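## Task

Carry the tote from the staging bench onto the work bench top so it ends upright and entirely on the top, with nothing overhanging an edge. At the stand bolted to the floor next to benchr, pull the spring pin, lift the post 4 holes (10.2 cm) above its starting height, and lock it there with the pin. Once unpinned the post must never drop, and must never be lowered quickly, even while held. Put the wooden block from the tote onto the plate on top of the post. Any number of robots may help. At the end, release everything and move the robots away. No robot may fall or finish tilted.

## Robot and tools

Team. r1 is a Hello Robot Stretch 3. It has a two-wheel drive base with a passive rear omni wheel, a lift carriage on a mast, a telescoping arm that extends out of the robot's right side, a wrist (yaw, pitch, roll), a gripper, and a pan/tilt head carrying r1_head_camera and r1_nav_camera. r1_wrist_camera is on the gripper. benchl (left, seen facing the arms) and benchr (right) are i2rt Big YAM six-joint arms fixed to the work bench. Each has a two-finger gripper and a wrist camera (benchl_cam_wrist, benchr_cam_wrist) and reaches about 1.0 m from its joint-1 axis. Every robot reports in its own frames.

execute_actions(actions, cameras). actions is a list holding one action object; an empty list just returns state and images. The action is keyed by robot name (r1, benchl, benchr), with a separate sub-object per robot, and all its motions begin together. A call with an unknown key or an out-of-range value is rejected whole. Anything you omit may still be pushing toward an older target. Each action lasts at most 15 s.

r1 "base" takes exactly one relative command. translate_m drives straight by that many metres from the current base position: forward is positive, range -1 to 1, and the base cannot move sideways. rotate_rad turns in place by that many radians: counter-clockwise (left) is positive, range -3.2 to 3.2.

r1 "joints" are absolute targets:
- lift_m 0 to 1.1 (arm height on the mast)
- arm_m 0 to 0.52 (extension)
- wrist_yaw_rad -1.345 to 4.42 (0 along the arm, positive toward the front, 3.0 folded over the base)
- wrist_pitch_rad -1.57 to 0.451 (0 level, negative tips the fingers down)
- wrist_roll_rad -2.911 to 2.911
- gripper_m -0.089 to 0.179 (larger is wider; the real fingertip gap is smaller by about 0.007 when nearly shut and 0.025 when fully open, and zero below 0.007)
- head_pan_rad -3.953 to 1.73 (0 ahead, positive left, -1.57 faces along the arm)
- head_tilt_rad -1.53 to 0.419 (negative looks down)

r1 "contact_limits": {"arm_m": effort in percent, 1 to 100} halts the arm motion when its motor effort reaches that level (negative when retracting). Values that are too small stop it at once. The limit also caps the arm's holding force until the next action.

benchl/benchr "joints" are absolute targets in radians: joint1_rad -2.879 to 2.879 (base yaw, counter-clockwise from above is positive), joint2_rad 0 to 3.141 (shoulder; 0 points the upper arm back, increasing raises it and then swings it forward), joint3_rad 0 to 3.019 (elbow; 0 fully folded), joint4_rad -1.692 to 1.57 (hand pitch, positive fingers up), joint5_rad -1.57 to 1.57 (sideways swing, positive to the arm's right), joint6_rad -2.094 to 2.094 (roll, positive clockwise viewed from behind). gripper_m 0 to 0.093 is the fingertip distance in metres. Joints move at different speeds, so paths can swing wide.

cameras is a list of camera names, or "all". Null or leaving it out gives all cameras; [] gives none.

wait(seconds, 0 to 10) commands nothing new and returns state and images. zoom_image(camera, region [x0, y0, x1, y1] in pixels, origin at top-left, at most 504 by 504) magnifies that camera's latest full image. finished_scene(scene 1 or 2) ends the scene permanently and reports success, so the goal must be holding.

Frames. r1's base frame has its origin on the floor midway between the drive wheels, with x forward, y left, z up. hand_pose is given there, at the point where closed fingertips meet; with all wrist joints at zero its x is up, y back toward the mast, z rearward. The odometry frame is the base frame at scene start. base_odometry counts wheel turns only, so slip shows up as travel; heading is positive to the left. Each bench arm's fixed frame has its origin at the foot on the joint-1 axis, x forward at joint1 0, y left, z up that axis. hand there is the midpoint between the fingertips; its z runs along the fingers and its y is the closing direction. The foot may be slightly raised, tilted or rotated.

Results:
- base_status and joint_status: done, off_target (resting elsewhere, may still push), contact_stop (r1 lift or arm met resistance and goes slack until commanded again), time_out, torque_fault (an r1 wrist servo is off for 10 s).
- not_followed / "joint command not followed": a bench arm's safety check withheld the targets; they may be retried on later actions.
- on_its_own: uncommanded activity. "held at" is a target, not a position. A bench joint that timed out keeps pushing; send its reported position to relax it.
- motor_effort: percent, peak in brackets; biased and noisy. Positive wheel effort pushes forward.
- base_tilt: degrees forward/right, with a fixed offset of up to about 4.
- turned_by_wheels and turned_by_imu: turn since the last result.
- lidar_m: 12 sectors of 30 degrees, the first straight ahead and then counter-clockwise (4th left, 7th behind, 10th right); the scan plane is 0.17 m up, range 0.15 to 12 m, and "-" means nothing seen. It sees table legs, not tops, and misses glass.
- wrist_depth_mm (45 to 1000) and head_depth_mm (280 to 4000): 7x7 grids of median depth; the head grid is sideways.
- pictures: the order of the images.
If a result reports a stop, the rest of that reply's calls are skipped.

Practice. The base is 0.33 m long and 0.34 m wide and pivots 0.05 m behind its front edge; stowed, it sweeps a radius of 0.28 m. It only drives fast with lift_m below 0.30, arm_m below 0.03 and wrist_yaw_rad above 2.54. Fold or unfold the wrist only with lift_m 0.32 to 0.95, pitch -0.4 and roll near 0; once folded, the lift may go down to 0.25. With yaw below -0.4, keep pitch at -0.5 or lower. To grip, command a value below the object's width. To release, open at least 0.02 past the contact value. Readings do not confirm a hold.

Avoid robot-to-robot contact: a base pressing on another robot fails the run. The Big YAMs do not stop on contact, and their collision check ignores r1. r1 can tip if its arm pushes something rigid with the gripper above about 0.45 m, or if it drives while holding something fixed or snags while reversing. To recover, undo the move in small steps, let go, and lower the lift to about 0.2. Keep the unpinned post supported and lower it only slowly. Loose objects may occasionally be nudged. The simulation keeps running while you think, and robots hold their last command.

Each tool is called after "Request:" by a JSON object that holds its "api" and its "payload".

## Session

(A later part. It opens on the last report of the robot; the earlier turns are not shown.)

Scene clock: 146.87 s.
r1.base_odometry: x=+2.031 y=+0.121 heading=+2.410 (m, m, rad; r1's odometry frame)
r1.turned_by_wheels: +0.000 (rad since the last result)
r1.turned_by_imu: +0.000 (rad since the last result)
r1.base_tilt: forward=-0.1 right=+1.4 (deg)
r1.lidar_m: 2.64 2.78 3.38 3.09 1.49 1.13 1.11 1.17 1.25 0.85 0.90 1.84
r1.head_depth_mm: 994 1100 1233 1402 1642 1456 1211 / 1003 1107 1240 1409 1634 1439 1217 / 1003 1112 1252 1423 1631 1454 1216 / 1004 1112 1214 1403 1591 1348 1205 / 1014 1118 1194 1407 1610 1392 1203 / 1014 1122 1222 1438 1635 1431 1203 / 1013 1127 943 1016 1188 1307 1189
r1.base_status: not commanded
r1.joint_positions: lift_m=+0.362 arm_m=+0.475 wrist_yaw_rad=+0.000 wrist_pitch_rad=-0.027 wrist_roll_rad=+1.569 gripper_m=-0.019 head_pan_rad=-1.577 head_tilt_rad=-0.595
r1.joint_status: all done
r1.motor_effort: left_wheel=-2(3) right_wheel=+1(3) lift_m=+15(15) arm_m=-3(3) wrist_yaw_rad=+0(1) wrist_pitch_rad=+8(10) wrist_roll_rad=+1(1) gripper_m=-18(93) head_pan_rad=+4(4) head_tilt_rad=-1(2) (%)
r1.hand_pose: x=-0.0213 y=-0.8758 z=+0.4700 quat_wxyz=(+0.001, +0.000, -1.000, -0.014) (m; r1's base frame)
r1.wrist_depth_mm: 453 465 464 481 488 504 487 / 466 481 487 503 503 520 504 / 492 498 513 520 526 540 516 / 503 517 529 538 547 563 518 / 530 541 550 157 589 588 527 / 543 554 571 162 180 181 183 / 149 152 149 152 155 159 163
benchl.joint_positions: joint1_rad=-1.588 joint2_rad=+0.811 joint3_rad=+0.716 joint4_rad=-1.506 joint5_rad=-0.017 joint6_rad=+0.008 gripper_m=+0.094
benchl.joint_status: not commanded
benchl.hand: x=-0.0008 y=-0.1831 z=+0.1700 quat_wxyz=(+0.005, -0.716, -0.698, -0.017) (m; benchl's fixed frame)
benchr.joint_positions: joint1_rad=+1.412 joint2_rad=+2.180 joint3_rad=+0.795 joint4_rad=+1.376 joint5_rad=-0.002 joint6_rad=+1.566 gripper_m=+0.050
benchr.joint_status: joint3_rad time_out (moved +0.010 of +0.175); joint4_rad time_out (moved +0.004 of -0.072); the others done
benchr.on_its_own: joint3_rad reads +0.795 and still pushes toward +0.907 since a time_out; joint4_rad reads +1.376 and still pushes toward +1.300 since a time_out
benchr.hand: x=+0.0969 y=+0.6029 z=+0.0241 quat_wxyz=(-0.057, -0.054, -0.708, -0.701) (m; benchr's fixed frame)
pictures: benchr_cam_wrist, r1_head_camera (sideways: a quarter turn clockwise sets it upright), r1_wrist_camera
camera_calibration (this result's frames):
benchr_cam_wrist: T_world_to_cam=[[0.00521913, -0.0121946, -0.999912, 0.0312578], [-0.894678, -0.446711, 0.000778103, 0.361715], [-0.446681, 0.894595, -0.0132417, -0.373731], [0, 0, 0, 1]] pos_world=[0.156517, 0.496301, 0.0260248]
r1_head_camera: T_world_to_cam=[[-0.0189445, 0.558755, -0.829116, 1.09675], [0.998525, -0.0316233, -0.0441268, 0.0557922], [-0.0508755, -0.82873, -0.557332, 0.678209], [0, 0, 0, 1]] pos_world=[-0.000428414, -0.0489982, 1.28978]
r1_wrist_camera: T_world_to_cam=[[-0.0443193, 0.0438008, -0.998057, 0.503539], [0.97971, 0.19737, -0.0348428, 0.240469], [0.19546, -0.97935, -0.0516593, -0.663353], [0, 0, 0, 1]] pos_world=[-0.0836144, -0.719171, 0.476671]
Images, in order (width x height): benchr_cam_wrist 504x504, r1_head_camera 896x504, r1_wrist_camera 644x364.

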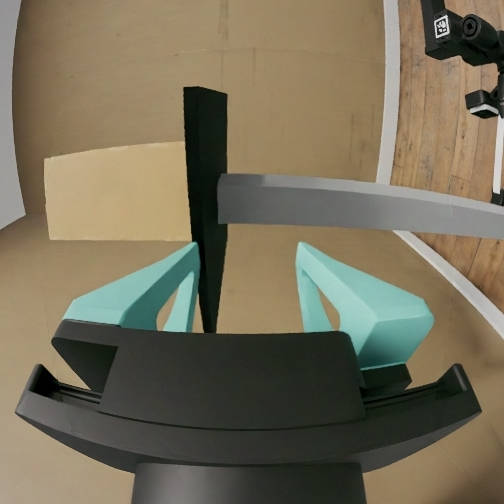

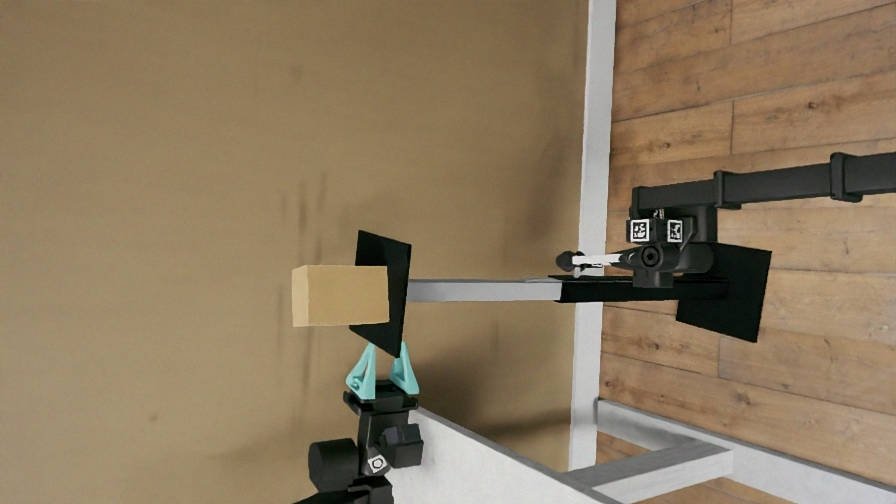

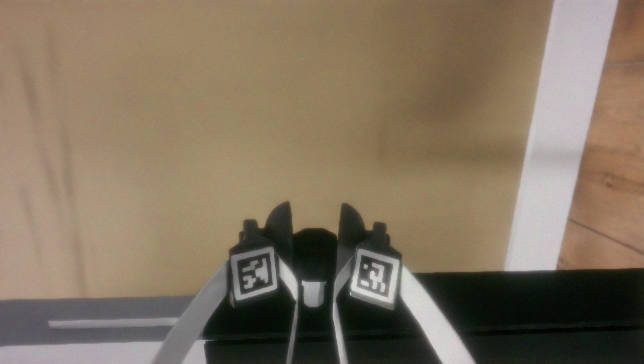

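Request:
{"api": "execute_actions", "payload": {"actions": [{"benchr":{"joints":{"joint2_rad":2.17,"joint3_rad":0.72,"joint4_rad":1.38,"gripper_m":0.06}}}], "cameras": []}}

Request:
{"api": "execute_actions", "payload": {"actions": [{"benchr":{"joints":{"joint2_rad":2.10}}}], "cameras": []}}

Request:
{"api": "execute_actions", "payload": {"actions": [{"benchr":{"joints":{"joint2_rad":2.12,"joint3_rad":0.87,"joint4_rad":1.27}}}], "cameras": ["r1_head_camera","benchr_cam_wrist"]}}

Scene clock: 148.83 s.
r1.base_odometry: x=+2.031 y=+0.121 heading=+2.410 (m, m, rad; r1's odometry frame)
r1.turned_by_wheels: +0.000 (rad since the last result)
r1.turned_by_imu: +0.000 (rad since the last result)
r1.base_tilt: forward=-0.1 right=+1.3 (deg)
r1.lidar_m: 2.64 2.78 3.36 3.08 1.49 1.14 1.11 1.17 1.25 0.84 0.90 1.84
r1.head_depth_mm: 998 1101 1237 1402 1628 1456 1215 / 999 1104 1235 1413 1632 1444 1210 / 1004 1110 1244 1418 1625 1445 1211 / 1006 1114 1209 1389 1582 1353 1206 / 1011 1123 1199 1399 1627 1394 1204 / 1014 1128 1237 1439 1635 1425 1200 / 1018 1128 1204 976 1193 1310 1188
r1.base_status: not commanded
r1.joint_positions: lift_m=+0.362 arm_m=+0.475 wrist_yaw_rad=+0.000 wrist_pitch_rad=-0.027 wrist_roll_rad=+1.569 gripper_m=-0.019 head_pan_rad=-1.577 head_tilt_rad=-0.595
r1.joint_status: not commanded
r1.motor_effort: left_wheel=-2(1) right_wheel=+1(2) lift_m=+16(16) arm_m=-3(3) wrist_yaw_rad=-1(1) wrist_pitch_rad=+8(8) wrist_roll_rad=+1(1) gripper_m=-17(17) head_pan_rad=+4(5) head_tilt_rad=-1(1) (%)
r1.hand_pose: x=-0.0213 y=-0.8758 z=+0.4700 quat_wxyz=(+0.001, +0.000, -1.000, -0.014) (m; r1's base frame)
r1.wrist_depth_mm: 447 459 466 482 485 491 491 / 468 479 487 497 501 518 503 / 495 493 507 525 538 534 519 / 503 521 520 545 562 554 519 / 529 537 559 157 582 586 534 / 555 562 566 161 178 180 183 / 150 152 149 152 156 159 163
benchl.joint_positions: joint1_rad=-1.588 joint2_rad=+0.811 joint3_rad=+0.716 joint4_rad=-1.506 joint5_rad=-0.017 joint6_rad=+0.008 gripper_m=+0.094
benchl.joint_status: not commanded
benchl.hand: x=-0.0008 y=-0.1831 z=+0.1700 quat_wxyz=(+0.005, -0.716, -0.698, -0.017) (m; benchl's fixed frame)
benchr.joint_positions: joint1_rad=+1.412 joint2_rad=+2.181 joint3_rad=+0.725 joint4_rad=+1.381 joint5_rad=-0.002 joint6_rad=+1.567 gripper_m=+0.060
benchr.joint_status: all done
benchr.hand: x=+0.0926 y=+0.5763 z=+0.0039 quat_wxyz=(-0.055, -0.056, -0.731, -0.678) (m; benchr's fixed frame)
pictures: none
No camera images: the call's "cameras" was empty. Leave "cameras" out to get every camera's image.

Scene clock: 149.57 s.
r1.base_odometry: x=+2.031 y=+0.121 heading=+2.410 (m, m, rad; r1's odometry frame)
r1.turned_by_wheels: +0.000 (rad since the last result)
r1.turned_by_imu: +0.000 (rad since the last result)
r1.base_tilt: forward=+0.0 right=+1.3 (deg)
r1.lidar_m: 2.64 2.79 3.36 3.09 1.49 1.13 1.11 1.17 1.26 0.84 0.90 1.84
r1.head_depth_mm: 999 1100 1238 1401 1620 1467 1217 / 1003 1108 1240 1411 1628 1450 1211 / 1008 1111 1245 1418 1628 1444 1212 / 1006 1115 1215 1385 1577 1360 1207 / 1012 1122 1187 1402 1615 1397 1205 / 1017 1125 1228 1437 1627 1428 1198 / 1018 1126 935 1025 1187 1313 1188
r1.base_status: not commanded
r1.joint_positions: lift_m=+0.362 arm_m=+0.475 wrist_yaw_rad=+0.000 wrist_pitch_rad=-0.027 wrist_roll_rad=+1.569 gripper_m=-0.019 head_pan_rad=-1.577 head_tilt_rad=-0.595
r1.joint_status: not commanded
r1.motor_effort: left_wheel=-2(1) right_wheel=+1(2) lift_m=+15(15) arm_m=-3(3) wrist_yaw_rad=-1(1) wrist_pitch_rad=+9(8) wrist_roll_rad=+1(1) gripper_m=-16(17) head_pan_rad=+4(4) head_tilt_rad=-2(2) (%)
r1.hand_pose: x=-0.0213 y=-0.8758 z=+0.4700 quat_wxyz=(+0.001, +0.000, -1.000, -0.014) (m; r1's base frame)
r1.wrist_depth_mm: 453 462 469 482 482 491 484 / 472 478 484 498 511 514 511 / 483 497 509 519 529 540 511 / 506 523 529 537 554 555 513 / 532 530 554 156 586 598 520 / 547 565 573 160 179 180 183 / 149 152 148 152 155 159 163
benchl.joint_positions: joint1_rad=-1.588 joint2_rad=+0.811 joint3_rad=+0.716 joint4_rad=-1.506 joint5_rad=-0.017 joint6_rad=+0.008 gripper_m=+0.094
benchl.joint_status: not commanded
benchl.hand: x=-0.0008 y=-0.1831 z=+0.1700 quat_wxyz=(+0.005, -0.716, -0.698, -0.017) (m; benchl's fixed frame)
benchr.joint_positions: joint1_rad=+1.412 joint2_rad=+2.099 joint3_rad=+0.725 joint4_rad=+1.381 joint5_rad=-0.002 joint6_rad=+1.567 gripper_m=+0.060
benchr.joint_status: all done
benchr.hand: x=+0.0939 y=+0.5846 z=+0.0501 quat_wxyz=(-0.057, -0.054, -0.703, -0.707) (m; benchr's fixed frame)
pictures: none
No camera images: the call's "cameras" was empty. Leave "cameras" out to get every camera's image.

Scene clock: 150.47 s.
r1.base_odometry: x=+2.031 y=+0.121 heading=+2.410 (m, m, rad; r1's odometry frame)
r1.turned_by_wheels: +0.000 (rad since the last result)
r1.turned_by_imu: +0.000 (rad since the last result)
r1.base_tilt: forward=-0.1 right=+1.4 (deg)
r1.lidar_m: 2.64 2.79 3.37 3.07 1.50 1.13 1.11 1.17 1.26 0.85 0.90 1.84
r1.head_depth_mm: 995 1104 1241 1407 1628 1446 1217 / 1000 1106 1240 1406 1629 1445 1209 / 1002 1111 1246 1414 1624 1455 1210 / 1007 1116 1211 1395 1588 1355 1210 / 1012 1119 914 1401 1618 1393 1197 / 1016 1125 1195 1430 1631 1427 1200 / 1019 1129 920 1018 1187 1313 1186
r1.base_status: not commanded
r1.joint_positions: lift_m=+0.362 arm_m=+0.475 wrist_yaw_rad=+0.000 wrist_pitch_rad=-0.027 wrist_roll_rad=+1.569 gripper_m=-0.019 head_pan_rad=-1.577 head_tilt_rad=-0.595
r1.joint_status: not commanded
r1.motor_effort: left_wheel=-2(1) right_wheel=+1(2) lift_m=+16(16) arm_m=-3(3) wrist_yaw_rad=+0(1) wrist_pitch_rad=+9(9) wrist_roll_rad=+1(1) gripper_m=-16(19) head_pan_rad=+4(4) head_tilt_rad=-1(2) (%)
r1.hand_pose: x=-0.0213 y=-0.8758 z=+0.4700 quat_wxyz=(+0.001, +0.000, -1.000, -0.014) (m; r1's base frame)
r1.wrist_depth_mm: 457 468 466 472 487 499 487 / 469 478 497 500 507 519 500 / 474 497 510 515 535 543 524 / 505 522 536 538 557 561 523 / 540 537 555 157 580 592 516 / 548 556 563 160 179 181 182 / 150 152 149 152 156 159 164
benchl.joint_positions: joint1_rad=-1.588 joint2_rad=+0.811 joint3_rad=+0.716 joint4_rad=-1.506 joint5_rad=-0.017 joint6_rad=+0.008 gripper_m=+0.094
benchl.joint_status: not commanded
benchl.hand: x=-0.0008 y=-0.1831 z=+0.1700 quat_wxyz=(+0.005, -0.716, -0.698, -0.017) (m; benchl's fixed frame)
benchr.joint_positions: joint1_rad=+1.412 joint2_rad=+2.104 joint3_rad=+0.850 joint4_rad=+1.277 joint5_rad=-0.002 joint6_rad=+1.567 gripper_m=+0.060
benchr.joint_status: all done
benchr.hand: x=+0.1012 y=+0.6297 z=+0.0648 quat_wxyz=(-0.058, -0.053, -0.697, -0.713) (m; benchr's fixed frame)
pictures: benchr_cam_wrist, r1_head_camera (sideways: a quarter turn clockwise sets it upright)
camera_calibration (this result's frames):
benchr_cam_wrist: T_world_to_cam=[[0.0100396, 0.0202549, -0.999744, 0.0512941], [-0.894635, -0.446433, -0.0180288, 0.378544], [-0.446684, 0.894588, 0.0136388, -0.396986], [0, 0, 0, 1]] pos_world=[0.160816, 0.523095, 0.0635201]
r1_head_camera: T_world_to_cam=[[-0.0189445, 0.558755, -0.829116, 1.09675], [0.998525, -0.0316232, -0.0441268, 0.0557922], [-0.0508754, -0.82873, -0.557332, 0.678209], [0, 0, 0, 1]] pos_world=[-0.000428408, -0.0489982, 1.28978]
Images, in order (width x height): benchr_cam_wrist 504x504, r1_head_camera 896x504.

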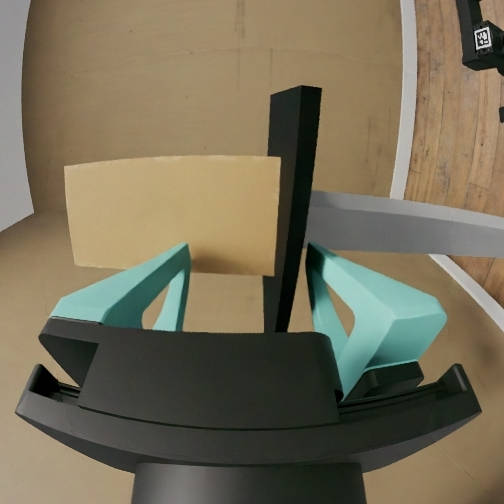

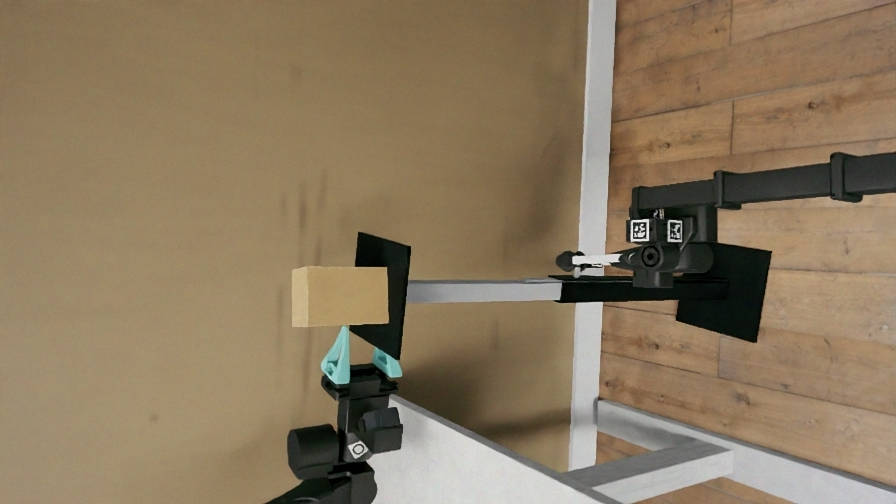

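Request:
{"api": "execute_actions", "payload": {"actions": [{"benchr":{"joints":{"joint2_rad":2.135,"gripper_m":0.0}}}], "cameras": ["benchr_cam_wrist"]}}

Scene clock: 151.43 s.
r1.base_odometry: x=+2.031 y=+0.121 heading=+2.410 (m, m, rad; r1's odometry frame)
r1.turned_by_wheels: +0.000 (rad since the last result)
r1.turned_by_imu: +0.000 (rad since the last result)
r1.base_tilt: forward=-0.1 right=+1.4 (deg)
r1.lidar_m: 2.64 2.78 3.36 3.07 1.49 1.13 1.11 1.17 1.25 0.84 0.90 1.84
r1.head_depth_mm: 998 1105 1231 1397 1615 1457 1214 / 996 1109 1245 1406 1626 1446 1214 / 1002 1117 1245 1417 1622 1448 1213 / 1005 1117 1211 1393 1574 1350 1209 / 1011 1117 932 1407 1615 1392 1203 / 1016 1129 1201 1434 1638 1432 1200 / 1014 1127 924 1023 1192 1321 1189
r1.base_status: not commanded
r1.joint_positions: lift_m=+0.362 arm_m=+0.475 wrist_yaw_rad=+0.000 wrist_pitch_rad=-0.027 wrist_roll_rad=+1.569 gripper_m=-0.019 head_pan_rad=-1.577 head_tilt_rad=-0.595
r1.joint_status: not commanded
r1.motor_effort: left_wheel=-2(2) right_wheel=+2(2) lift_m=+16(15) arm_m=-3(3) wrist_yaw_rad=-1(1) wrist_pitch_rad=+8(9) wrist_roll_rad=+1(1) gripper_m=-17(17) head_pan_rad=+4(5) head_tilt_rad=-2(2) (%)
r1.hand_pose: x=-0.0213 y=-0.8758 z=+0.4700 quat_wxyz=(+0.001, +0.000, -1.000, -0.014) (m; r1's base frame)
r1.wrist_depth_mm: 450 458 464 481 495 502 492 / 464 483 487 502 506 513 508 / 482 489 513 522 534 543 521 / 503 513 529 544 563 567 514 / 535 544 554 156 593 586 521 / 552 569 558 161 180 181 183 / 150 152 149 152 155 158 163
benchl.joint_positions: joint1_rad=-1.588 joint2_rad=+0.811 joint3_rad=+0.716 joint4_rad=-1.506 joint5_rad=-0.017 joint6_rad=+0.008 gripper_m=+0.094
benchl.joint_status: not commanded
benchl.hand: x=-0.0008 y=-0.1831 z=+0.1700 quat_wxyz=(+0.005, -0.716, -0.698, -0.017) (m; benchl's fixed frame)
benchr.joint_positions: joint1_rad=+1.412 joint2_rad=+2.125 joint3_rad=+0.850 joint4_rad=+1.264 joint5_rad=-0.002 joint6_rad=+1.583 gripper_m=+0.006
benchr.joint_status: gripper_m off_target (ended at +0.006, target +0.000); the others done
benchr.hand: x=+0.1010 y=+0.6282 z=+0.0484 quat_wxyz=(-0.051, -0.060, -0.708, -0.701) (m; benchr's fixed frame)
pictures: benchr_cam_wrist
camera_calibration (this result's frames):
benchr_cam_wrist: T_world_to_cam=[[-0.0111635, -0.010755, -0.99988, 0.0565815], [-0.894796, -0.44623, 0.01479, 0.375674], [-0.446335, 0.894854, -0.00464204, -0.394748], [0, 0, 0, 1]] pos_world=[0.160593, 0.521488, 0.049186]
Images, in order (width x height): benchr_cam_wrist 504x504.

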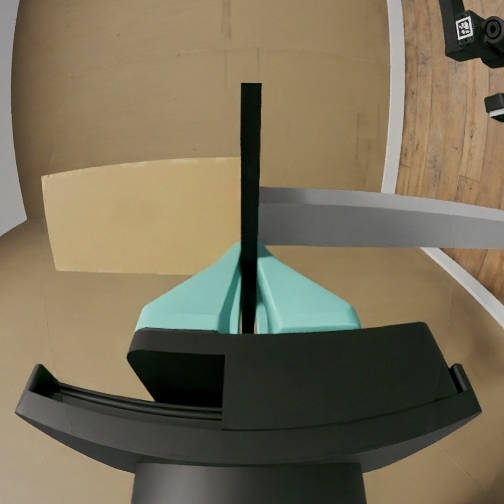

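Request:
{"api": "execute_actions", "payload": {"actions": [{"r1":{"base":{"translate_m":-0.02}},"benchr":{"joints":{"joint2_rad":2.11,"joint4_rad":1.28}}}], "cameras": ["r1_wrist_camera"]}}

Request:
{"api": "execute_actions", "payload": {"actions": [{"benchr":{"joints":{"joint2_rad":1.98,"joint3_rad":0.85,"joint4_rad":1.16}}}], "cameras": ["r1_wrist_camera","r1_head_camera"]}}

Scene clock: 153.27 s.
r1.base_odometry: x=+2.045 y=+0.108 heading=+2.411 (m, m, rad; r1's odometry frame)
r1.turned_by_wheels: +0.001 (rad since the last result)
r1.turned_by_imu: +0.002 (rad since the last result)
r1.base_tilt: forward=+0.0 right=+1.3 (deg)
r1.lidar_m: 2.66 2.80 3.38 3.07 1.47 1.11 1.09 1.15 1.25 0.85 0.91 1.84
r1.head_depth_mm: 991 1102 1243 1398 1628 1453 1220 / 998 1105 1235 1403 1630 1460 1216 / 996 1114 1246 1413 1624 1446 1220 / 1006 1115 1231 1421 1613 1367 1204 / 1010 1121 874 1379 1583 1382 1209 / 1016 1124 1220 1441 1629 1431 1203 / 1017 1129 922 1068 1555 1319 1188
r1.base_status: done
r1.joint_positions: lift_m=+0.362 arm_m=+0.475 wrist_yaw_rad=+0.055 wrist_pitch_rad=-0.027 wrist_roll_rad=+1.569 gripper_m=-0.019 head_pan_rad=-1.577 head_tilt_rad=-0.595
r1.joint_status: not commanded
r1.on_its_own: left_wheel is at rest, and its effort (+21) is outside its rest range (-18 to +18); right_wheel is at rest, and its effort (-33) is outside its rest range (-18 to +18); wrist_yaw_rad is at rest, and its effort (-43) is outside its rest range (-12 to +12)
r1.motor_effort: left_wheel=+21(23) right_wheel=-33(33) lift_m=+16(15) arm_m=-3(3) wrist_yaw_rad=-43(43) wrist_pitch_rad=+8(9) wrist_roll_rad=+0(0) gripper_m=-17(17) head_pan_rad=+4(5) head_tilt_rad=-2(1) (%)
r1.hand_pose: x=-0.0074 y=-0.8754 z=+0.4700 quat_wxyz=(+0.002, +0.027, -1.000, -0.014) (m; r1's base frame)
r1.wrist_depth_mm: 445 454 456 466 477 489 484 / 466 471 483 489 500 509 499 / 484 503 512 513 538 529 519 / 507 525 530 540 562 568 514 / 548 555 561 573 591 602 523 / 584 574 582 163 183 186 186 / 154 158 153 156 160 163 169
benchl.joint_positions: joint1_rad=-1.588 joint2_rad=+0.811 joint3_rad=+0.716 joint4_rad=-1.506 joint5_rad=-0.017 joint6_rad=+0.008 gripper_m=+0.094
benchl.joint_status: not commanded
benchl.hand: x=-0.0008 y=-0.1831 z=+0.1700 quat_wxyz=(+0.005, -0.716, -0.698, -0.017) (m; benchl's fixed frame)
benchr.joint_positions: joint1_rad=+1.412 joint2_rad=+2.125 joint3_rad=+0.850 joint4_rad=+1.264 joint5_rad=-0.002 joint6_rad=+1.583 gripper_m=+0.006
benchr.joint_status: all done
benchr.hand: x=+0.1010 y=+0.6282 z=+0.0484 quat_wxyz=(-0.051, -0.060, -0.708, -0.701) (m; benchr's fixed frame)
pictures: r1_wrist_camera
camera_calibration (this result's frames):
r1_wrist_camera: T_world_to_cam=[[-0.0461092, 0.0413392, -0.998081, 0.501982], [0.967561, 0.250294, -0.0343324, 0.272794], [0.248395, -0.967287, -0.0515391, -0.654796], [0, 0, 0, 1]] pos_world=[-0.0781507, -0.722406, 0.476637]
Images, in order (width x height): r1_wrist_camera 644x364.

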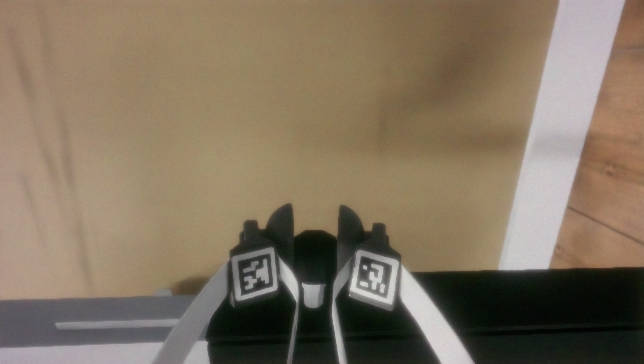

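Scene clock: 154.20 s.
r1.base_odometry: x=+2.045 y=+0.108 heading=+2.410 (m, m, rad; r1's odometry frame)
r1.turned_by_wheels: -0.001 (rad since the last result)
r1.turned_by_imu: -0.002 (rad since the last result)
r1.base_tilt: forward=+0.0 right=+1.3 (deg)
r1.lidar_m: 2.67 2.82 3.36 3.09 1.47 1.12 1.09 1.15 1.26 0.85 0.91 1.84
r1.head_depth_mm: 995 1102 1231 1397 1615 1442 1216 / 996 1108 1236 1401 1641 1450 1216 / 1003 1111 1249 1412 1635 1455 1210 / 1007 1113 1232 1417 1610 1370 1206 / 1010 1117 872 1370 1584 1383 1202 / 1015 1121 1201 1436 1626 1428 1199 / 1019 1131 922 1063 1573 1316 1184
r1.base_status: not commanded
r1.joint_positions: lift_m=+0.362 arm_m=+0.475 wrist_yaw_rad=+0.078 wrist_pitch_rad=-0.027 wrist_roll_rad=+1.569 gripper_m=-0.019 head_pan_rad=-1.577 head_tilt_rad=-0.595
r1.joint_status: not commanded
r1.on_its_own: wrist_yaw_rad is held at +0.072, not at your +0.000, by its stall guard, which is not easing now
r1.motor_effort: left_wheel=+3(21) right_wheel=-5(33) lift_m=+16(16) arm_m=-3(3) wrist_yaw_rad=-5(43) wrist_pitch_rad=+8(9) wrist_roll_rad=+0(1) gripper_m=-17(18) head_pan_rad=+4(5) head_tilt_rad=-1(1) (%)
r1.hand_pose: x=-0.0015 y=-0.8750 z=+0.4700 quat_wxyz=(+0.002, +0.039, -0.999, -0.014) (m; r1's base frame)
r1.wrist_depth_mm: 443 449 460 472 476 483 478 / 468 475 491 485 498 510 502 / 494 497 519 513 539 545 516 / 519 516 538 539 567 568 515 / 536 560 551 158 593 612 519 / 566 582 583 163 179 181 183 / 156 158 155 157 159 165 170
benchl.joint_positions: joint1_rad=-1.588 joint2_rad=+0.811 joint3_rad=+0.716 joint4_rad=-1.506 joint5_rad=-0.017 joint6_rad=+0.008 gripper_m=+0.094
benchl.joint_status: not commanded
benchl.hand: x=-0.0008 y=-0.1831 z=+0.1700 quat_wxyz=(+0.005, -0.716, -0.698, -0.017) (m; benchl's fixed frame)
benchr.joint_positions: joint1_rad=+1.412 joint2_rad=+2.067 joint3_rad=+0.844 joint4_rad=+1.141 joint5_rad=-0.002 joint6_rad=+1.584 gripper_m=+0.006
benchr.joint_status: all done
benchr.hand: x=+0.1011 y=+0.6293 z=+0.0522 quat_wxyz=(-0.049, -0.063, -0.732, -0.676) (m; benchr's fixed frame)
pictures: r1_head_camera (sideways: a quarter turn clockwise sets it upright), r1_wrist_camera
camera_calibration (this result's frames):
r1_head_camera: T_world_to_cam=[[-0.0189443, 0.558755, -0.829117, 1.09675], [0.998525, -0.0316236, -0.0441268, 0.0557922], [-0.0508757, -0.82873, -0.557332, 0.678208], [0, 0, 0, 1]] pos_world=[-0.000428426, -0.0489982, 1.28978]
r1_wrist_camera: T_world_to_cam=[[-0.046991, 0.0402621, -0.998084, 0.501294], [0.961558, 0.272452, -0.0342808, 0.286385], [0.27055, -0.961327, -0.0515171, -0.650636], [0, 0, 0, 1]] pos_world=[-0.07579, -0.723683, 0.476632]
Images, in order (width x height): r1_head_camera 896x504, r1_wrist_camera 644x364.

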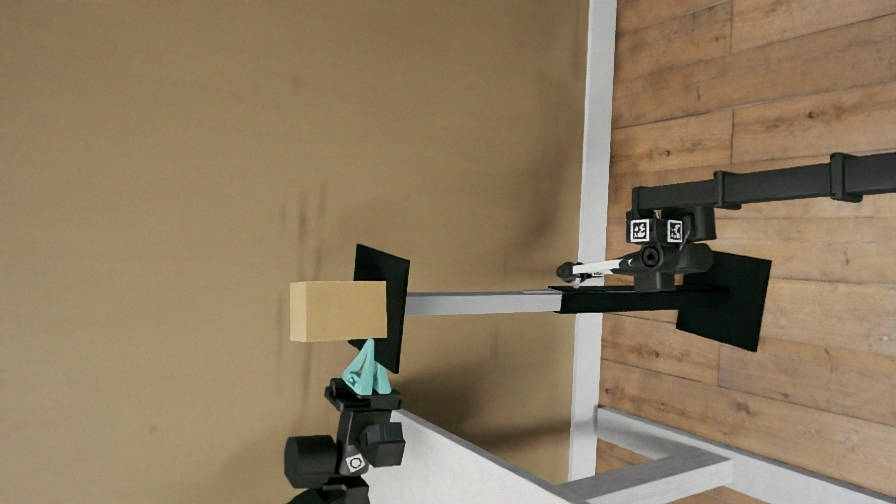

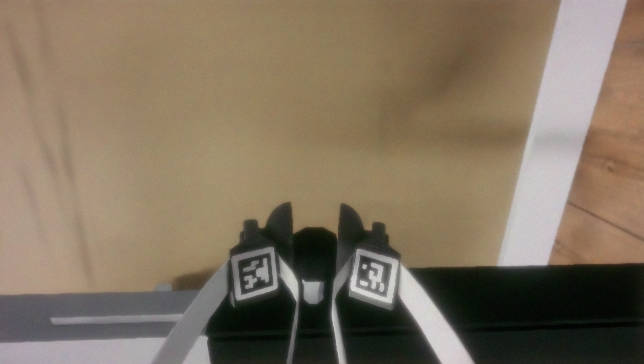

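Request:
{"api": "execute_actions", "payload": {"actions": [{"benchr":{"joints":{"joint2_rad":2.08,"joint3_rad":0.86,"joint4_rad":1.25}}}], "cameras": []}}

Request:
{"api": "execute_actions", "payload": {"actions": [{"r1":{"joints":{"wrist_yaw_rad":-0.02}}}], "cameras": ["r1_wrist_camera"]}}

Scene clock: 155.83 s.
r1.base_odometry: x=+2.045 y=+0.108 heading=+2.410 (m, m, rad; r1's odometry frame)
r1.turned_by_wheels: +0.000 (rad since the last result)
r1.turned_by_imu: +0.000 (rad since the last result)
r1.base_tilt: forward=-0.1 right=+1.3 (deg)
r1.lidar_m: 2.66 2.81 3.38 3.08 1.47 1.11 1.08 1.15 1.25 0.85 0.91 1.84
r1.head_depth_mm: 992 1101 1229 1402 1623 1448 1216 / 998 1107 1243 1399 1636 1450 1209 / 1003 1106 1247 1416 1619 1444 1214 / 1008 1114 1232 1421 1611 1366 1209 / 1004 1117 869 1368 1585 1381 1202 / 1014 1126 1218 1431 1634 1428 1198 / 1013 1129 924 1066 1557 1311 1183
r1.base_status: not commanded
r1.joint_positions: lift_m=+0.362 arm_m=+0.475 wrist_yaw_rad=+0.078 wrist_pitch_rad=-0.027 wrist_roll_rad=+1.569 gripper_m=-0.019 head_pan_rad=-1.577 head_tilt_rad=-0.595
r1.joint_status: not commanded
r1.on_its_own: wrist_yaw_rad is held at +0.072, not at your +0.000, by its stall guard, which is not easing now
r1.motor_effort: left_wheel=+3(3) right_wheel=-5(5) lift_m=+16(15) arm_m=-3(3) wrist_yaw_rad=-5(5) wrist_pitch_rad=+8(8) wrist_roll_rad=+1(1) gripper_m=-17(17) head_pan_rad=+5(4) head_tilt_rad=-1(2) (%)
r1.hand_pose: x=-0.0015 y=-0.8750 z=+0.4700 quat_wxyz=(+0.002, +0.039, -0.999, -0.014) (m; r1's base frame)
r1.wrist_depth_mm: 442 451 453 465 483 487 478 / 457 474 480 487 504 514 503 / 487 500 510 516 527 530 513 / 515 522 539 540 569 577 512 / 547 556 562 158 598 601 526 / 561 588 581 163 179 181 183 / 155 158 155 157 159 164 169
benchl.joint_positions: joint1_rad=-1.588 joint2_rad=+0.811 joint3_rad=+0.716 joint4_rad=-1.506 joint5_rad=-0.017 joint6_rad=+0.008 gripper_m=+0.094
benchl.joint_status: not commanded
benchl.hand: x=-0.0008 y=-0.1831 z=+0.1700 quat_wxyz=(+0.005, -0.716, -0.698, -0.017) (m; benchl's fixed frame)
benchr.joint_positions: joint1_rad=+1.412 joint2_rad=+2.098 joint3_rad=+0.844 joint4_rad=+1.207 joint5_rad=-0.002 joint6_rad=+1.584 gripper_m=+0.006
benchr.joint_status: all done
benchr.hand: x=+0.1009 y=+0.6279 z=+0.0491 quat_wxyz=(-0.050, -0.062, -0.721, -0.689) (m; benchr's fixed frame)
pictures: none
No camera images: the call's "cameras" was empty. Leave "cameras" out to get every camera's image.

Scene clock: 156.47 s.
r1.base_odometry: x=+2.045 y=+0.108 heading=+2.411 (m, m, rad; r1's odometry frame)
r1.turned_by_wheels: +0.001 (rad since the last result)
r1.turned_by_imu: +0.002 (rad since the last result)
r1.base_tilt: forward=+0.0 right=+1.4 (deg)
r1.lidar_m: 2.66 2.81 3.39 3.08 1.47 1.12 1.09 1.14 1.26 0.84 0.91 1.84
r1.head_depth_mm: 995 1105 1229 1402 1630 1460 1217 / 999 1103 1239 1416 1633 1453 1214 / 1005 1109 1241 1421 1634 1445 1210 / 1004 1118 1230 1421 1612 1368 1201 / 1012 1120 874 1377 1591 1384 1200 / 1013 1126 1216 1429 1647 1437 1196 / 1019 1127 920 1067 1560 1309 1189
r1.base_status: not commanded
r1.joint_positions: lift_m=+0.362 arm_m=+0.475 wrist_yaw_rad=+0.047 wrist_pitch_rad=-0.027 wrist_roll_rad=+1.569 gripper_m=-0.019 head_pan_rad=-1.577 head_tilt_rad=-0.595
r1.joint_status: wrist_yaw_rad off_target (ended at +0.047, target -0.020)
r1.on_its_own: left_wheel is at rest, and its effort (+22) is outside its rest range (-18 to +18); right_wheel is at rest, and its effort (-33) is outside its rest range (-18 to +18); wrist_yaw_rad is at rest, and its effort (-53) is outside its rest range (-12 to +12)
r1.motor_effort: left_wheel=+22(22) right_wheel=-33(34) lift_m=+16(16) arm_m=-3(4) wrist_yaw_rad=-53(54) wrist_pitch_rad=+9(9) wrist_roll_rad=+1(0) gripper_m=-16(17) head_pan_rad=+4(4) head_tilt_rad=-1(2) (%)
r1.hand_pose: x=-0.0094 y=-0.8755 z=+0.4700 quat_wxyz=(+0.001, +0.023, -1.000, -0.014) (m; r1's base frame)
r1.wrist_depth_mm: 448 449 468 475 479 489 486 / 467 474 485 492 511 514 500 / 493 494 501 511 533 538 526 / 511 524 543 552 570 566 522 / 541 545 557 556 586 611 525 / 559 572 581 162 185 186 189 / 156 157 153 156 160 164 168
benchl.joint_positions: joint1_rad=-1.588 joint2_rad=+0.811 joint3_rad=+0.716 joint4_rad=-1.506 joint5_rad=-0.017 joint6_rad=+0.008 gripper_m=+0.094
benchl.joint_status: not commanded
benchl.hand: x=-0.0008 y=-0.1831 z=+0.1700 quat_wxyz=(+0.005, -0.716, -0.698, -0.017) (m; benchl's fixed frame)
benchr.joint_positions: joint1_rad=+1.412 joint2_rad=+2.098 joint3_rad=+0.844 joint4_rad=+1.207 joint5_rad=-0.002 joint6_rad=+1.584 gripper_m=+0.006
benchr.joint_status: not commanded
benchr.hand: x=+0.1009 y=+0.6279 z=+0.0491 quat_wxyz=(-0.050, -0.062, -0.721, -0.689) (m; benchr's fixed frame)
pictures: r1_wrist_camera
camera_calibration (this result's frames):
r1_wrist_camera: T_world_to_cam=[[-0.0457152, 0.0416992, -0.998084, 0.502213], [0.969541, 0.24252, -0.0342756, 0.267987], [0.240626, -0.96925, -0.051516, -0.656192], [0, 0, 0, 1]] pos_world=[-0.0789685, -0.721948, 0.476632]
Images, in order (width x height): r1_wrist_camera 644x364.

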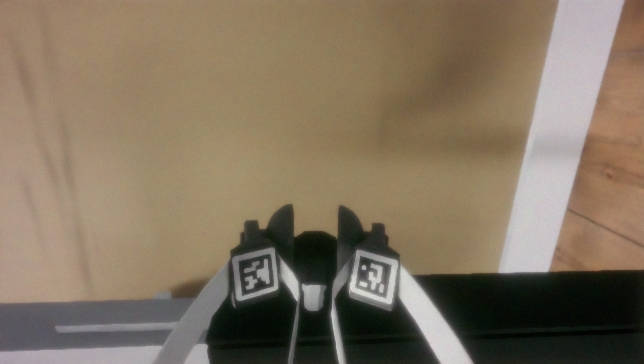

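Request:
{"api": "execute_actions", "payload": {"actions": [{"r1":{"joints":{"wrist_yaw_rad":0.08,"gripper_m":0.08}}}], "cameras": []}}

Request:
{"api": "execute_actions", "payload": {"actions": [{"r1":{"base":{"translate_m":-0.62},"joints":{"wrist_yaw_rad":0,"arm_m":0.01,"wrist_roll_rad":0}}}], "cameras": []}}

Request:
{"api": "execute_actions", "payload": {"actions": [{"r1":{"base":{"rotate_rad":1.571}}}], "cameras": []}}

Request:
{"api": "execute_actions", "payload": {"actions": [{"r1":{"base":{"translate_m":-0.84},"joints":{"head_tilt_rad":-0.8}}}], "cameras": ["r1_wrist_camera","r1_head_camera"]}}

Scene clock: 159.00 s.
r1.base_odometry: x=+2.045 y=+0.108 heading=+2.410 (m, m, rad; r1's odometry frame)
r1.turned_by_wheels: -0.001 (rad since the last result)
r1.turned_by_imu: -0.002 (rad since the last result)
r1.base_tilt: forward=-0.1 right=+1.3 (deg)
r1.lidar_m: 2.66 2.81 3.38 3.08 1.47 1.11 1.09 1.15 1.26 0.84 0.91 1.84
r1.head_depth_mm: 997 1103 1236 1401 1615 1453 1219 / 1001 1107 1240 1411 1632 1450 1212 / 1000 1107 1244 1419 1625 1448 1210 / 1005 1116 1233 1416 1609 1374 1201 / 1012 1125 869 1378 1586 1390 1197 / 1014 1127 1222 1428 1618 1426 1203 / 1022 1130 924 1065 1572 1320 1195
r1.base_status: not commanded
r1.joint_positions: lift_m=+0.362 arm_m=+0.475 wrist_yaw_rad=+0.080 wrist_pitch_rad=-0.024 wrist_roll_rad=+1.569 gripper_m=+0.080 head_pan_rad=-1.577 head_tilt_rad=-0.595
r1.joint_status: all done
r1.motor_effort: left_wheel=-2(5) right_wheel=+2(9) lift_m=+16(16) arm_m=-2(3) wrist_yaw_rad=+0(8) wrist_pitch_rad=+8(9) wrist_roll_rad=+1(1) gripper_m=+2(80) head_pan_rad=+5(5) head_tilt_rad=-2(2) (%)
r1.hand_pose: x=-0.0010 y=-0.8749 z=+0.4708 quat_wxyz=(+0.002, +0.040, -0.999, -0.012) (m; r1's base frame)
r1.wrist_depth_mm: 441 448 456 468 476 492 477 / 470 463 483 497 496 516 500 / 480 496 510 524 532 543 521 / 517 528 536 543 570 576 515 / 553 558 571 570 590 601 524 / 569 575 168 169 171 182 183 / 156 159 156 157 160 164 169
benchl.joint_positions: joint1_rad=-1.588 joint2_rad=+0.811 joint3_rad=+0.716 joint4_rad=-1.506 joint5_rad=-0.017 joint6_rad=+0.008 gripper_m=+0.094
benchl.joint_status: not commanded
benchl.hand: x=-0.0008 y=-0.1831 z=+0.1700 quat_wxyz=(+0.005, -0.716, -0.698, -0.017) (m; benchl's fixed frame)
benchr.joint_positions: joint1_rad=+1.412 joint2_rad=+2.098 joint3_rad=+0.844 joint4_rad=+1.207 joint5_rad=-0.002 joint6_rad=+1.584 gripper_m=+0.006
benchr.joint_status: not commanded
benchr.hand: x=+0.1009 y=+0.6279 z=+0.0491 quat_wxyz=(-0.050, -0.062, -0.721, -0.689) (m; benchr's fixed frame)
pictures: none
No camera images: the call's "cameras" was empty. Leave "cameras" out to get every camera's image.

Scene clock: 166.33 s.
r1.base_odometry: x=+2.507 y=-0.306 heading=+2.410 (m, m, rad; r1's odometry frame)
r1.turned_by_wheels: +0.000 (rad since the last result)
r1.turned_by_imu: +0.001 (rad since the last result)
r1.base_tilt: forward=-0.1 right=+1.3 (deg)
r1.lidar_m: 3.26 3.46 3.19 1.52 0.63 0.48 0.47 0.49 0.71 1.19 1.07 1.31
r1.head_depth_mm: 968 1074 1202 1322 1385 1338 1188 / 975 1076 1199 1372 1574 1455 1217 / 974 1077 1207 1379 1593 1444 1212 / 979 1089 1213 1384 1591 1441 1208 / 984 1088 1228 1387 1612 1441 1208 / 987 1090 1219 1400 1611 1437 1202 / 984 1096 1232 1401 1605 1424 1199
r1.base_status: done
r1.joint_positions: lift_m=+0.362 arm_m=+0.010 wrist_yaw_rad=+0.002 wrist_pitch_rad=-0.023 wrist_roll_rad=+0.004 gripper_m=+0.080 head_pan_rad=-1.577 head_tilt_rad=-0.595
r1.joint_status: all done
r1.motor_effort: left_wheel=-2(6) right_wheel=+3(5) lift_m=+15(15) arm_m=-4(1) wrist_yaw_rad=-1(1) wrist_pitch_rad=+7(8) wrist_roll_rad=-1(4) gripper_m=+0(2) head_pan_rad=+4(4) head_tilt_rad=-2(1) (%)
r1.hand_pose: x=-0.0210 y=-0.4109 z=+0.4713 quat_wxyz=(+0.706, +0.009, -0.708, -0.008) (m; r1's base frame)
r1.wrist_depth_mm: 942 935 899 877 905 885 575 / 944 931 924 934 911 889 580 / - 972 998 997 960 908 573 / - - - 973 990 898 579 / - - - - - 890 577 / - - 987 - 987 854 561 / 772 783 791 771 804 740 571
benchl.joint_positions: joint1_rad=-1.588 joint2_rad=+0.811 joint3_rad=+0.716 joint4_rad=-1.506 joint5_rad=-0.017 joint6_rad=+0.008 gripper_m=+0.094
benchl.joint_status: not commanded
benchl.hand: x=-0.0008 y=-0.1831 z=+0.1700 quat_wxyz=(+0.005, -0.716, -0.698, -0.017) (m; benchl's fixed frame)
benchr.joint_positions: joint1_rad=+1.412 joint2_rad=+2.098 joint3_rad=+0.844 joint4_rad=+1.207 joint5_rad=-0.002 joint6_rad=+1.584 gripper_m=+0.006
benchr.joint_status: not commanded
benchr.hand: x=+0.1009 y=+0.6279 z=+0.0491 quat_wxyz=(-0.050, -0.062, -0.721, -0.689) (m; benchr's fixed frame)
pictures: none
No camera images: the call's "cameras" was empty. Leave "cameras" out to get every camera's image.

Scene clock: 169.77 s.
r1.base_odometry: x=+2.507 y=-0.306 heading=-2.303 (m, m, rad; r1's odometry frame)
r1.turned_by_wheels: +1.571 (rad since the last result)
r1.turned_by_imu: +1.574 (rad since the last result)
r1.base_tilt: forward=-0.1 right=+1.3 (deg)
r1.lidar_m: 1.47 0.62 0.48 0.47 0.49 0.71 1.19 1.07 1.31 3.27 3.46 3.20
r1.head_depth_mm: 2740 2973 1664 2293 1819 1456 1218 / 2747 3030 3231 2368 1804 1449 1215 / 2780 3041 3273 2368 1789 1440 1213 / 2741 3077 3223 2347 1790 1444 1214 / 2775 3123 3333 2342 1780 1432 1200 / 2790 3137 3292 2306 1765 1433 1204 / 2805 3157 3337 2319 1770 1421 1197
r1.base_status: done
r1.joint_positions: lift_m=+0.362 arm_m=+0.010 wrist_yaw_rad=+0.002 wrist_pitch_rad=-0.023 wrist_roll_rad=+0.004 gripper_m=+0.080 head_pan_rad=-1.577 head_tilt_rad=-0.595
r1.joint_status: not commanded
r1.motor_effort: left_wheel=-4(7) right_wheel=+4(7) lift_m=+16(16) arm_m=-3(3) wrist_yaw_rad=-2(2) wrist_pitch_rad=+7(7) wrist_roll_rad=-1(1) gripper_m=+0(0) head_pan_rad=+4(4) head_tilt_rad=-2(1) (%)
r1.hand_pose: x=-0.0210 y=-0.4109 z=+0.4713 quat_wxyz=(+0.706, +0.009, -0.708, -0.008) (m; r1's base frame)
r1.wrist_depth_mm: - - - - - - 714 / - - - - - - - / - - - - - - - / - - - - - - - / - - - - - - - / - - 971 - 962 - 909 / 783 793 777 807 793 796 818
benchl.joint_positions: joint1_rad=-1.588 joint2_rad=+0.811 joint3_rad=+0.716 joint4_rad=-1.506 joint5_rad=-0.017 joint6_rad=+0.008 gripper_m=+0.094
benchl.joint_status: not commanded
benchl.hand: x=-0.0008 y=-0.1831 z=+0.1700 quat_wxyz=(+0.005, -0.716, -0.698, -0.017) (m; benchl's fixed frame)
benchr.joint_positions: joint1_rad=+1.412 joint2_rad=+2.098 joint3_rad=+0.844 joint4_rad=+1.207 joint5_rad=-0.002 joint6_rad=+1.584 gripper_m=+0.006
benchr.joint_status: not commanded
benchr.hand: x=+0.1009 y=+0.6279 z=+0.0491 quat_wxyz=(-0.050, -0.062, -0.721, -0.689) (m; benchr's fixed frame)
pictures: none
No camera images: the call's "cameras" was empty. Leave "cameras" out to get every camera's image.

Scene clock: 179.30 s.
r1.base_odometry: x=+3.068 y=+0.318 heading=-2.303 (m, m, rad; r1's odometry frame)
r1.turned_by_wheels: +0.000 (rad since the last result)
r1.turned_by_imu: +0.001 (rad since the last result)
r1.base_tilt: forward=-0.1 right=+1.3 (deg)
r1.lidar_m: 1.63 0.70 0.53 0.52 0.47 0.36 0.35 0.37 0.54 0.64 3.42 4.42
r1.head_depth_mm: 1218 1166 1051 1083 1045 1006 973 / 1906 1404 1114 1663 1459 1272 1128 / 867 894 1006 1832 1519 1299 1144 / 2650 1374 690 1410 1476 1255 - / 2692 1365 1090 1817 1504 1284 1116 / 2808 1356 1136 1814 1497 1273 1117 / 2872 3079 2106 1799 1500 1271 1111
r1.base_status: done
r1.joint_positions: lift_m=+0.362 arm_m=+0.010 wrist_yaw_rad=+0.002 wrist_pitch_rad=-0.023 wrist_roll_rad=+0.004 gripper_m=+0.080 head_pan_rad=-1.577 head_tilt_rad=-0.790
r1.joint_status: all done
r1.motor_effort: left_wheel=-4(10) right_wheel=+4(4) lift_m=+15(15) arm_m=-3(3) wrist_yaw_rad=-1(2) wrist_pitch_rad=+7(7) wrist_roll_rad=-2(1) gripper_m=+0(1) head_pan_rad=+4(5) head_tilt_rad=-3(15) (%)
r1.hand_pose: x=-0.0210 y=-0.4109 z=+0.4713 quat_wxyz=(+0.706, +0.009, -0.708, -0.008) (m; r1's base frame)
r1.wrist_depth_mm: - - 753 651 646 614 450 / - - - - - 690 443 / - - - - - 692 438 / - - - - - 682 443 / - - - - - 671 435 / - - 909 867 905 671 436 / 792 798 784 733 788 618 434
benchl.joint_positions: joint1_rad=-1.588 joint2_rad=+0.811 joint3_rad=+0.716 joint4_rad=-1.506 joint5_rad=-0.017 joint6_rad=+0.008 gripper_m=+0.094
benchl.joint_status: not commanded
benchl.hand: x=-0.0008 y=-0.1831 z=+0.1700 quat_wxyz=(+0.005, -0.716, -0.698, -0.017) (m; benchl's fixed frame)
benchr.joint_positions: joint1_rad=+1.412 joint2_rad=+2.098 joint3_rad=+0.844 joint4_rad=+1.207 joint5_rad=-0.002 joint6_rad=+1.584 gripper_m=+0.006
benchr.joint_status: not commanded
benchr.hand: x=+0.1009 y=+0.6279 z=+0.0491 quat_wxyz=(-0.050, -0.062, -0.721, -0.689) (m; benchr's fixed frame)
pictures: r1_head_camera (sideways: a quarter turn clockwise sets it upright), r1_wrist_camera
camera_calibration (this result's frames):
r1_head_camera: T_world_to_cam=[[-0.0180488, 0.708916, -0.705062, 0.935044], [0.998579, -0.0225795, -0.0482655, 0.0611682], [-0.0501361, -0.704932, -0.707501, 0.873547], [0, 0, 0, 1]] pos_world=[-0.00040867, -0.0456953, 1.28025]
r1_wrist_camera: T_world_to_cam=[[-0.999155, 0.0138529, 0.0387047, -0.0365323], [-0.034737, 0.218992, -0.975108, 0.579194], [-0.0219841, -0.975628, -0.218326, -0.132561], [0, 0, 0, 1]] pos_world=[-0.0192963, -0.255663, 0.537249]
Images, in order (width x height): r1_head_camera 896x504, r1_wrist_camera 644x364.

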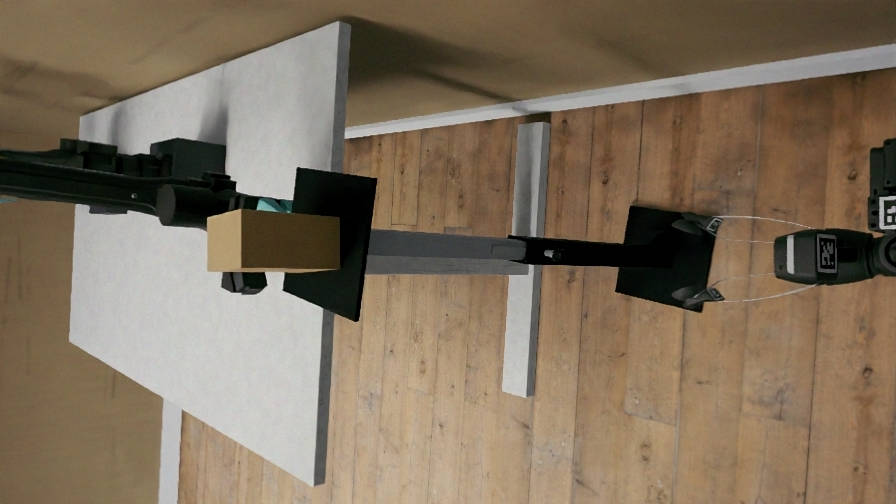

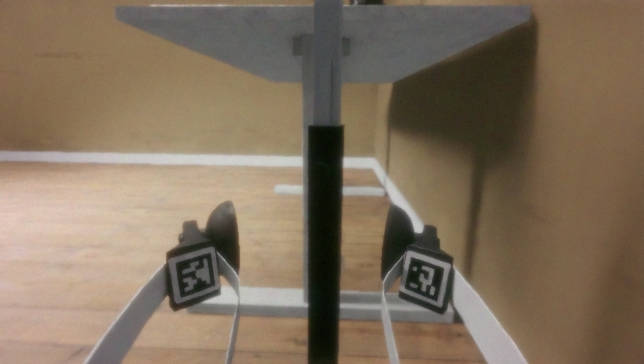

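Request:
{"api": "execute_actions", "payload": {"actions": [{"r1":{"base":{"translate_m":-0.008},"joints":{"arm_m":0.2,"gripper_m":0.05}}}], "cameras": ["r1_wrist_camera","r1_head_camera"]}}

Scene clock: 182.33 s.
r1.base_odometry: x=+3.074 y=+0.324 heading=-2.303 (m, m, rad; r1's odometry frame)
r1.turned_by_wheels: +0.000 (rad since the last result)
r1.turned_by_imu: +0.000 (rad since the last result)
r1.base_tilt: forward=+0.0 right=+1.4 (deg)
r1.lidar_m: 1.63 0.70 0.53 0.52 0.46 0.35 0.35 0.37 0.53 0.64 3.40 4.41
r1.head_depth_mm: 1184 1143 1036 1057 1017 985 948 / 1902 1412 1112 1634 1454 1272 1132 / 996 1204 1027 1829 1521 1342 1130 / 2658 1376 686 1676 1397 1279 1120 / 2661 1377 1092 1818 1502 1278 1120 / 2815 1364 1122 1817 1496 1271 1116 / 2849 3040 2049 1812 1485 1274 1110
r1.base_status: done
r1.joint_positions: lift_m=+0.362 arm_m=+0.200 wrist_yaw_rad=+0.002 wrist_pitch_rad=-0.023 wrist_roll_rad=+0.004 gripper_m=+0.050 head_pan_rad=-1.577 head_tilt_rad=-0.790
r1.joint_status: all done
r1.motor_effort: left_wheel=-3(9) right_wheel=+4(5) lift_m=+16(16) arm_m=+3(3) wrist_yaw_rad=-2(1) wrist_pitch_rad=+7(7) wrist_roll_rad=-1(1) gripper_m=+1(80) head_pan_rad=+4(4) head_tilt_rad=-3(3) (%)
r1.hand_pose: x=-0.0211 y=-0.6003 z=+0.4713 quat_wxyz=(+0.706, +0.009, -0.708, -0.008) (m; r1's base frame)
r1.wrist_depth_mm: - 771 661 199 638 603 455 / - - - 213 - 703 445 / - - - 214 - 704 446 / - - - 210 - 695 445 / - - - 212 - 688 448 / - - 936 227 978 684 445 / 781 779 728 239 809 625 440
benchl.joint_positions: joint1_rad=-1.588 joint2_rad=+0.811 joint3_rad=+0.716 joint4_rad=-1.506 joint5_rad=-0.017 joint6_rad=+0.008 gripper_m=+0.094
benchl.joint_status: not commanded
benchl.hand: x=-0.0008 y=-0.1831 z=+0.1700 quat_wxyz=(+0.005, -0.716, -0.698, -0.017) (m; benchl's fixed frame)
benchr.joint_positions: joint1_rad=+1.412 joint2_rad=+2.098 joint3_rad=+0.844 joint4_rad=+1.207 joint5_rad=-0.002 joint6_rad=+1.584 gripper_m=+0.006
benchr.joint_status: not commanded
benchr.hand: x=+0.1009 y=+0.6279 z=+0.0491 quat_wxyz=(-0.050, -0.062, -0.721, -0.689) (m; benchr's fixed frame)
pictures: r1_head_camera (sideways: a quarter turn clockwise sets it upright), r1_wrist_camera
camera_calibration (this result's frames):
r1_head_camera: T_world_to_cam=[[-0.018048, 0.709062, -0.704915, 0.934852], [0.998579, -0.0225694, -0.0482689, 0.0611727], [-0.0501352, -0.704784, -0.707648, 0.873738], [0, 0, 0, 1]] pos_world=[-0.000408638, -0.0456908, 1.28024]
r1_wrist_camera: T_world_to_cam=[[-0.999154, 0.0139266, 0.0387019, -0.0338826], [-0.0347218, 0.218827, -0.975146, 0.62062], [-0.0220495, -0.975664, -0.218158, -0.317384], [0, 0, 0, 1]] pos_world=[-0.019303, -0.444997, 0.537266]
Images, in order (width x height): r1_head_camera 896x504, r1_wrist_camera 644x364.

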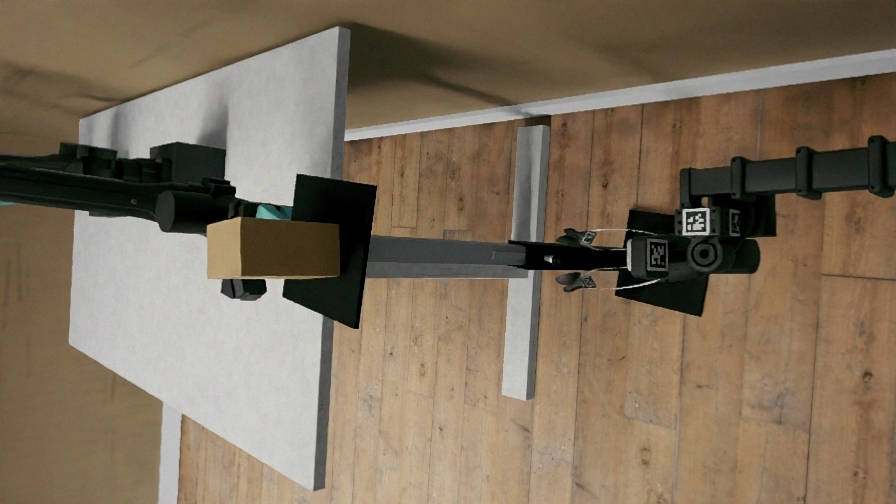

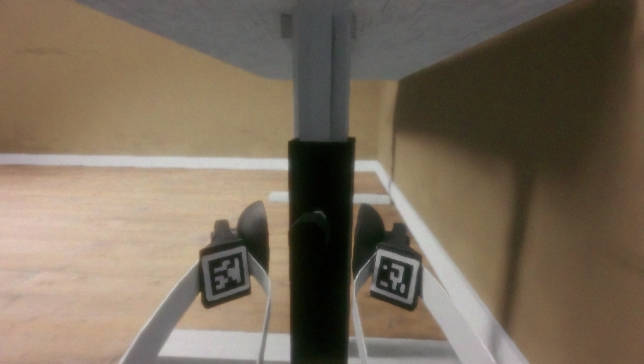

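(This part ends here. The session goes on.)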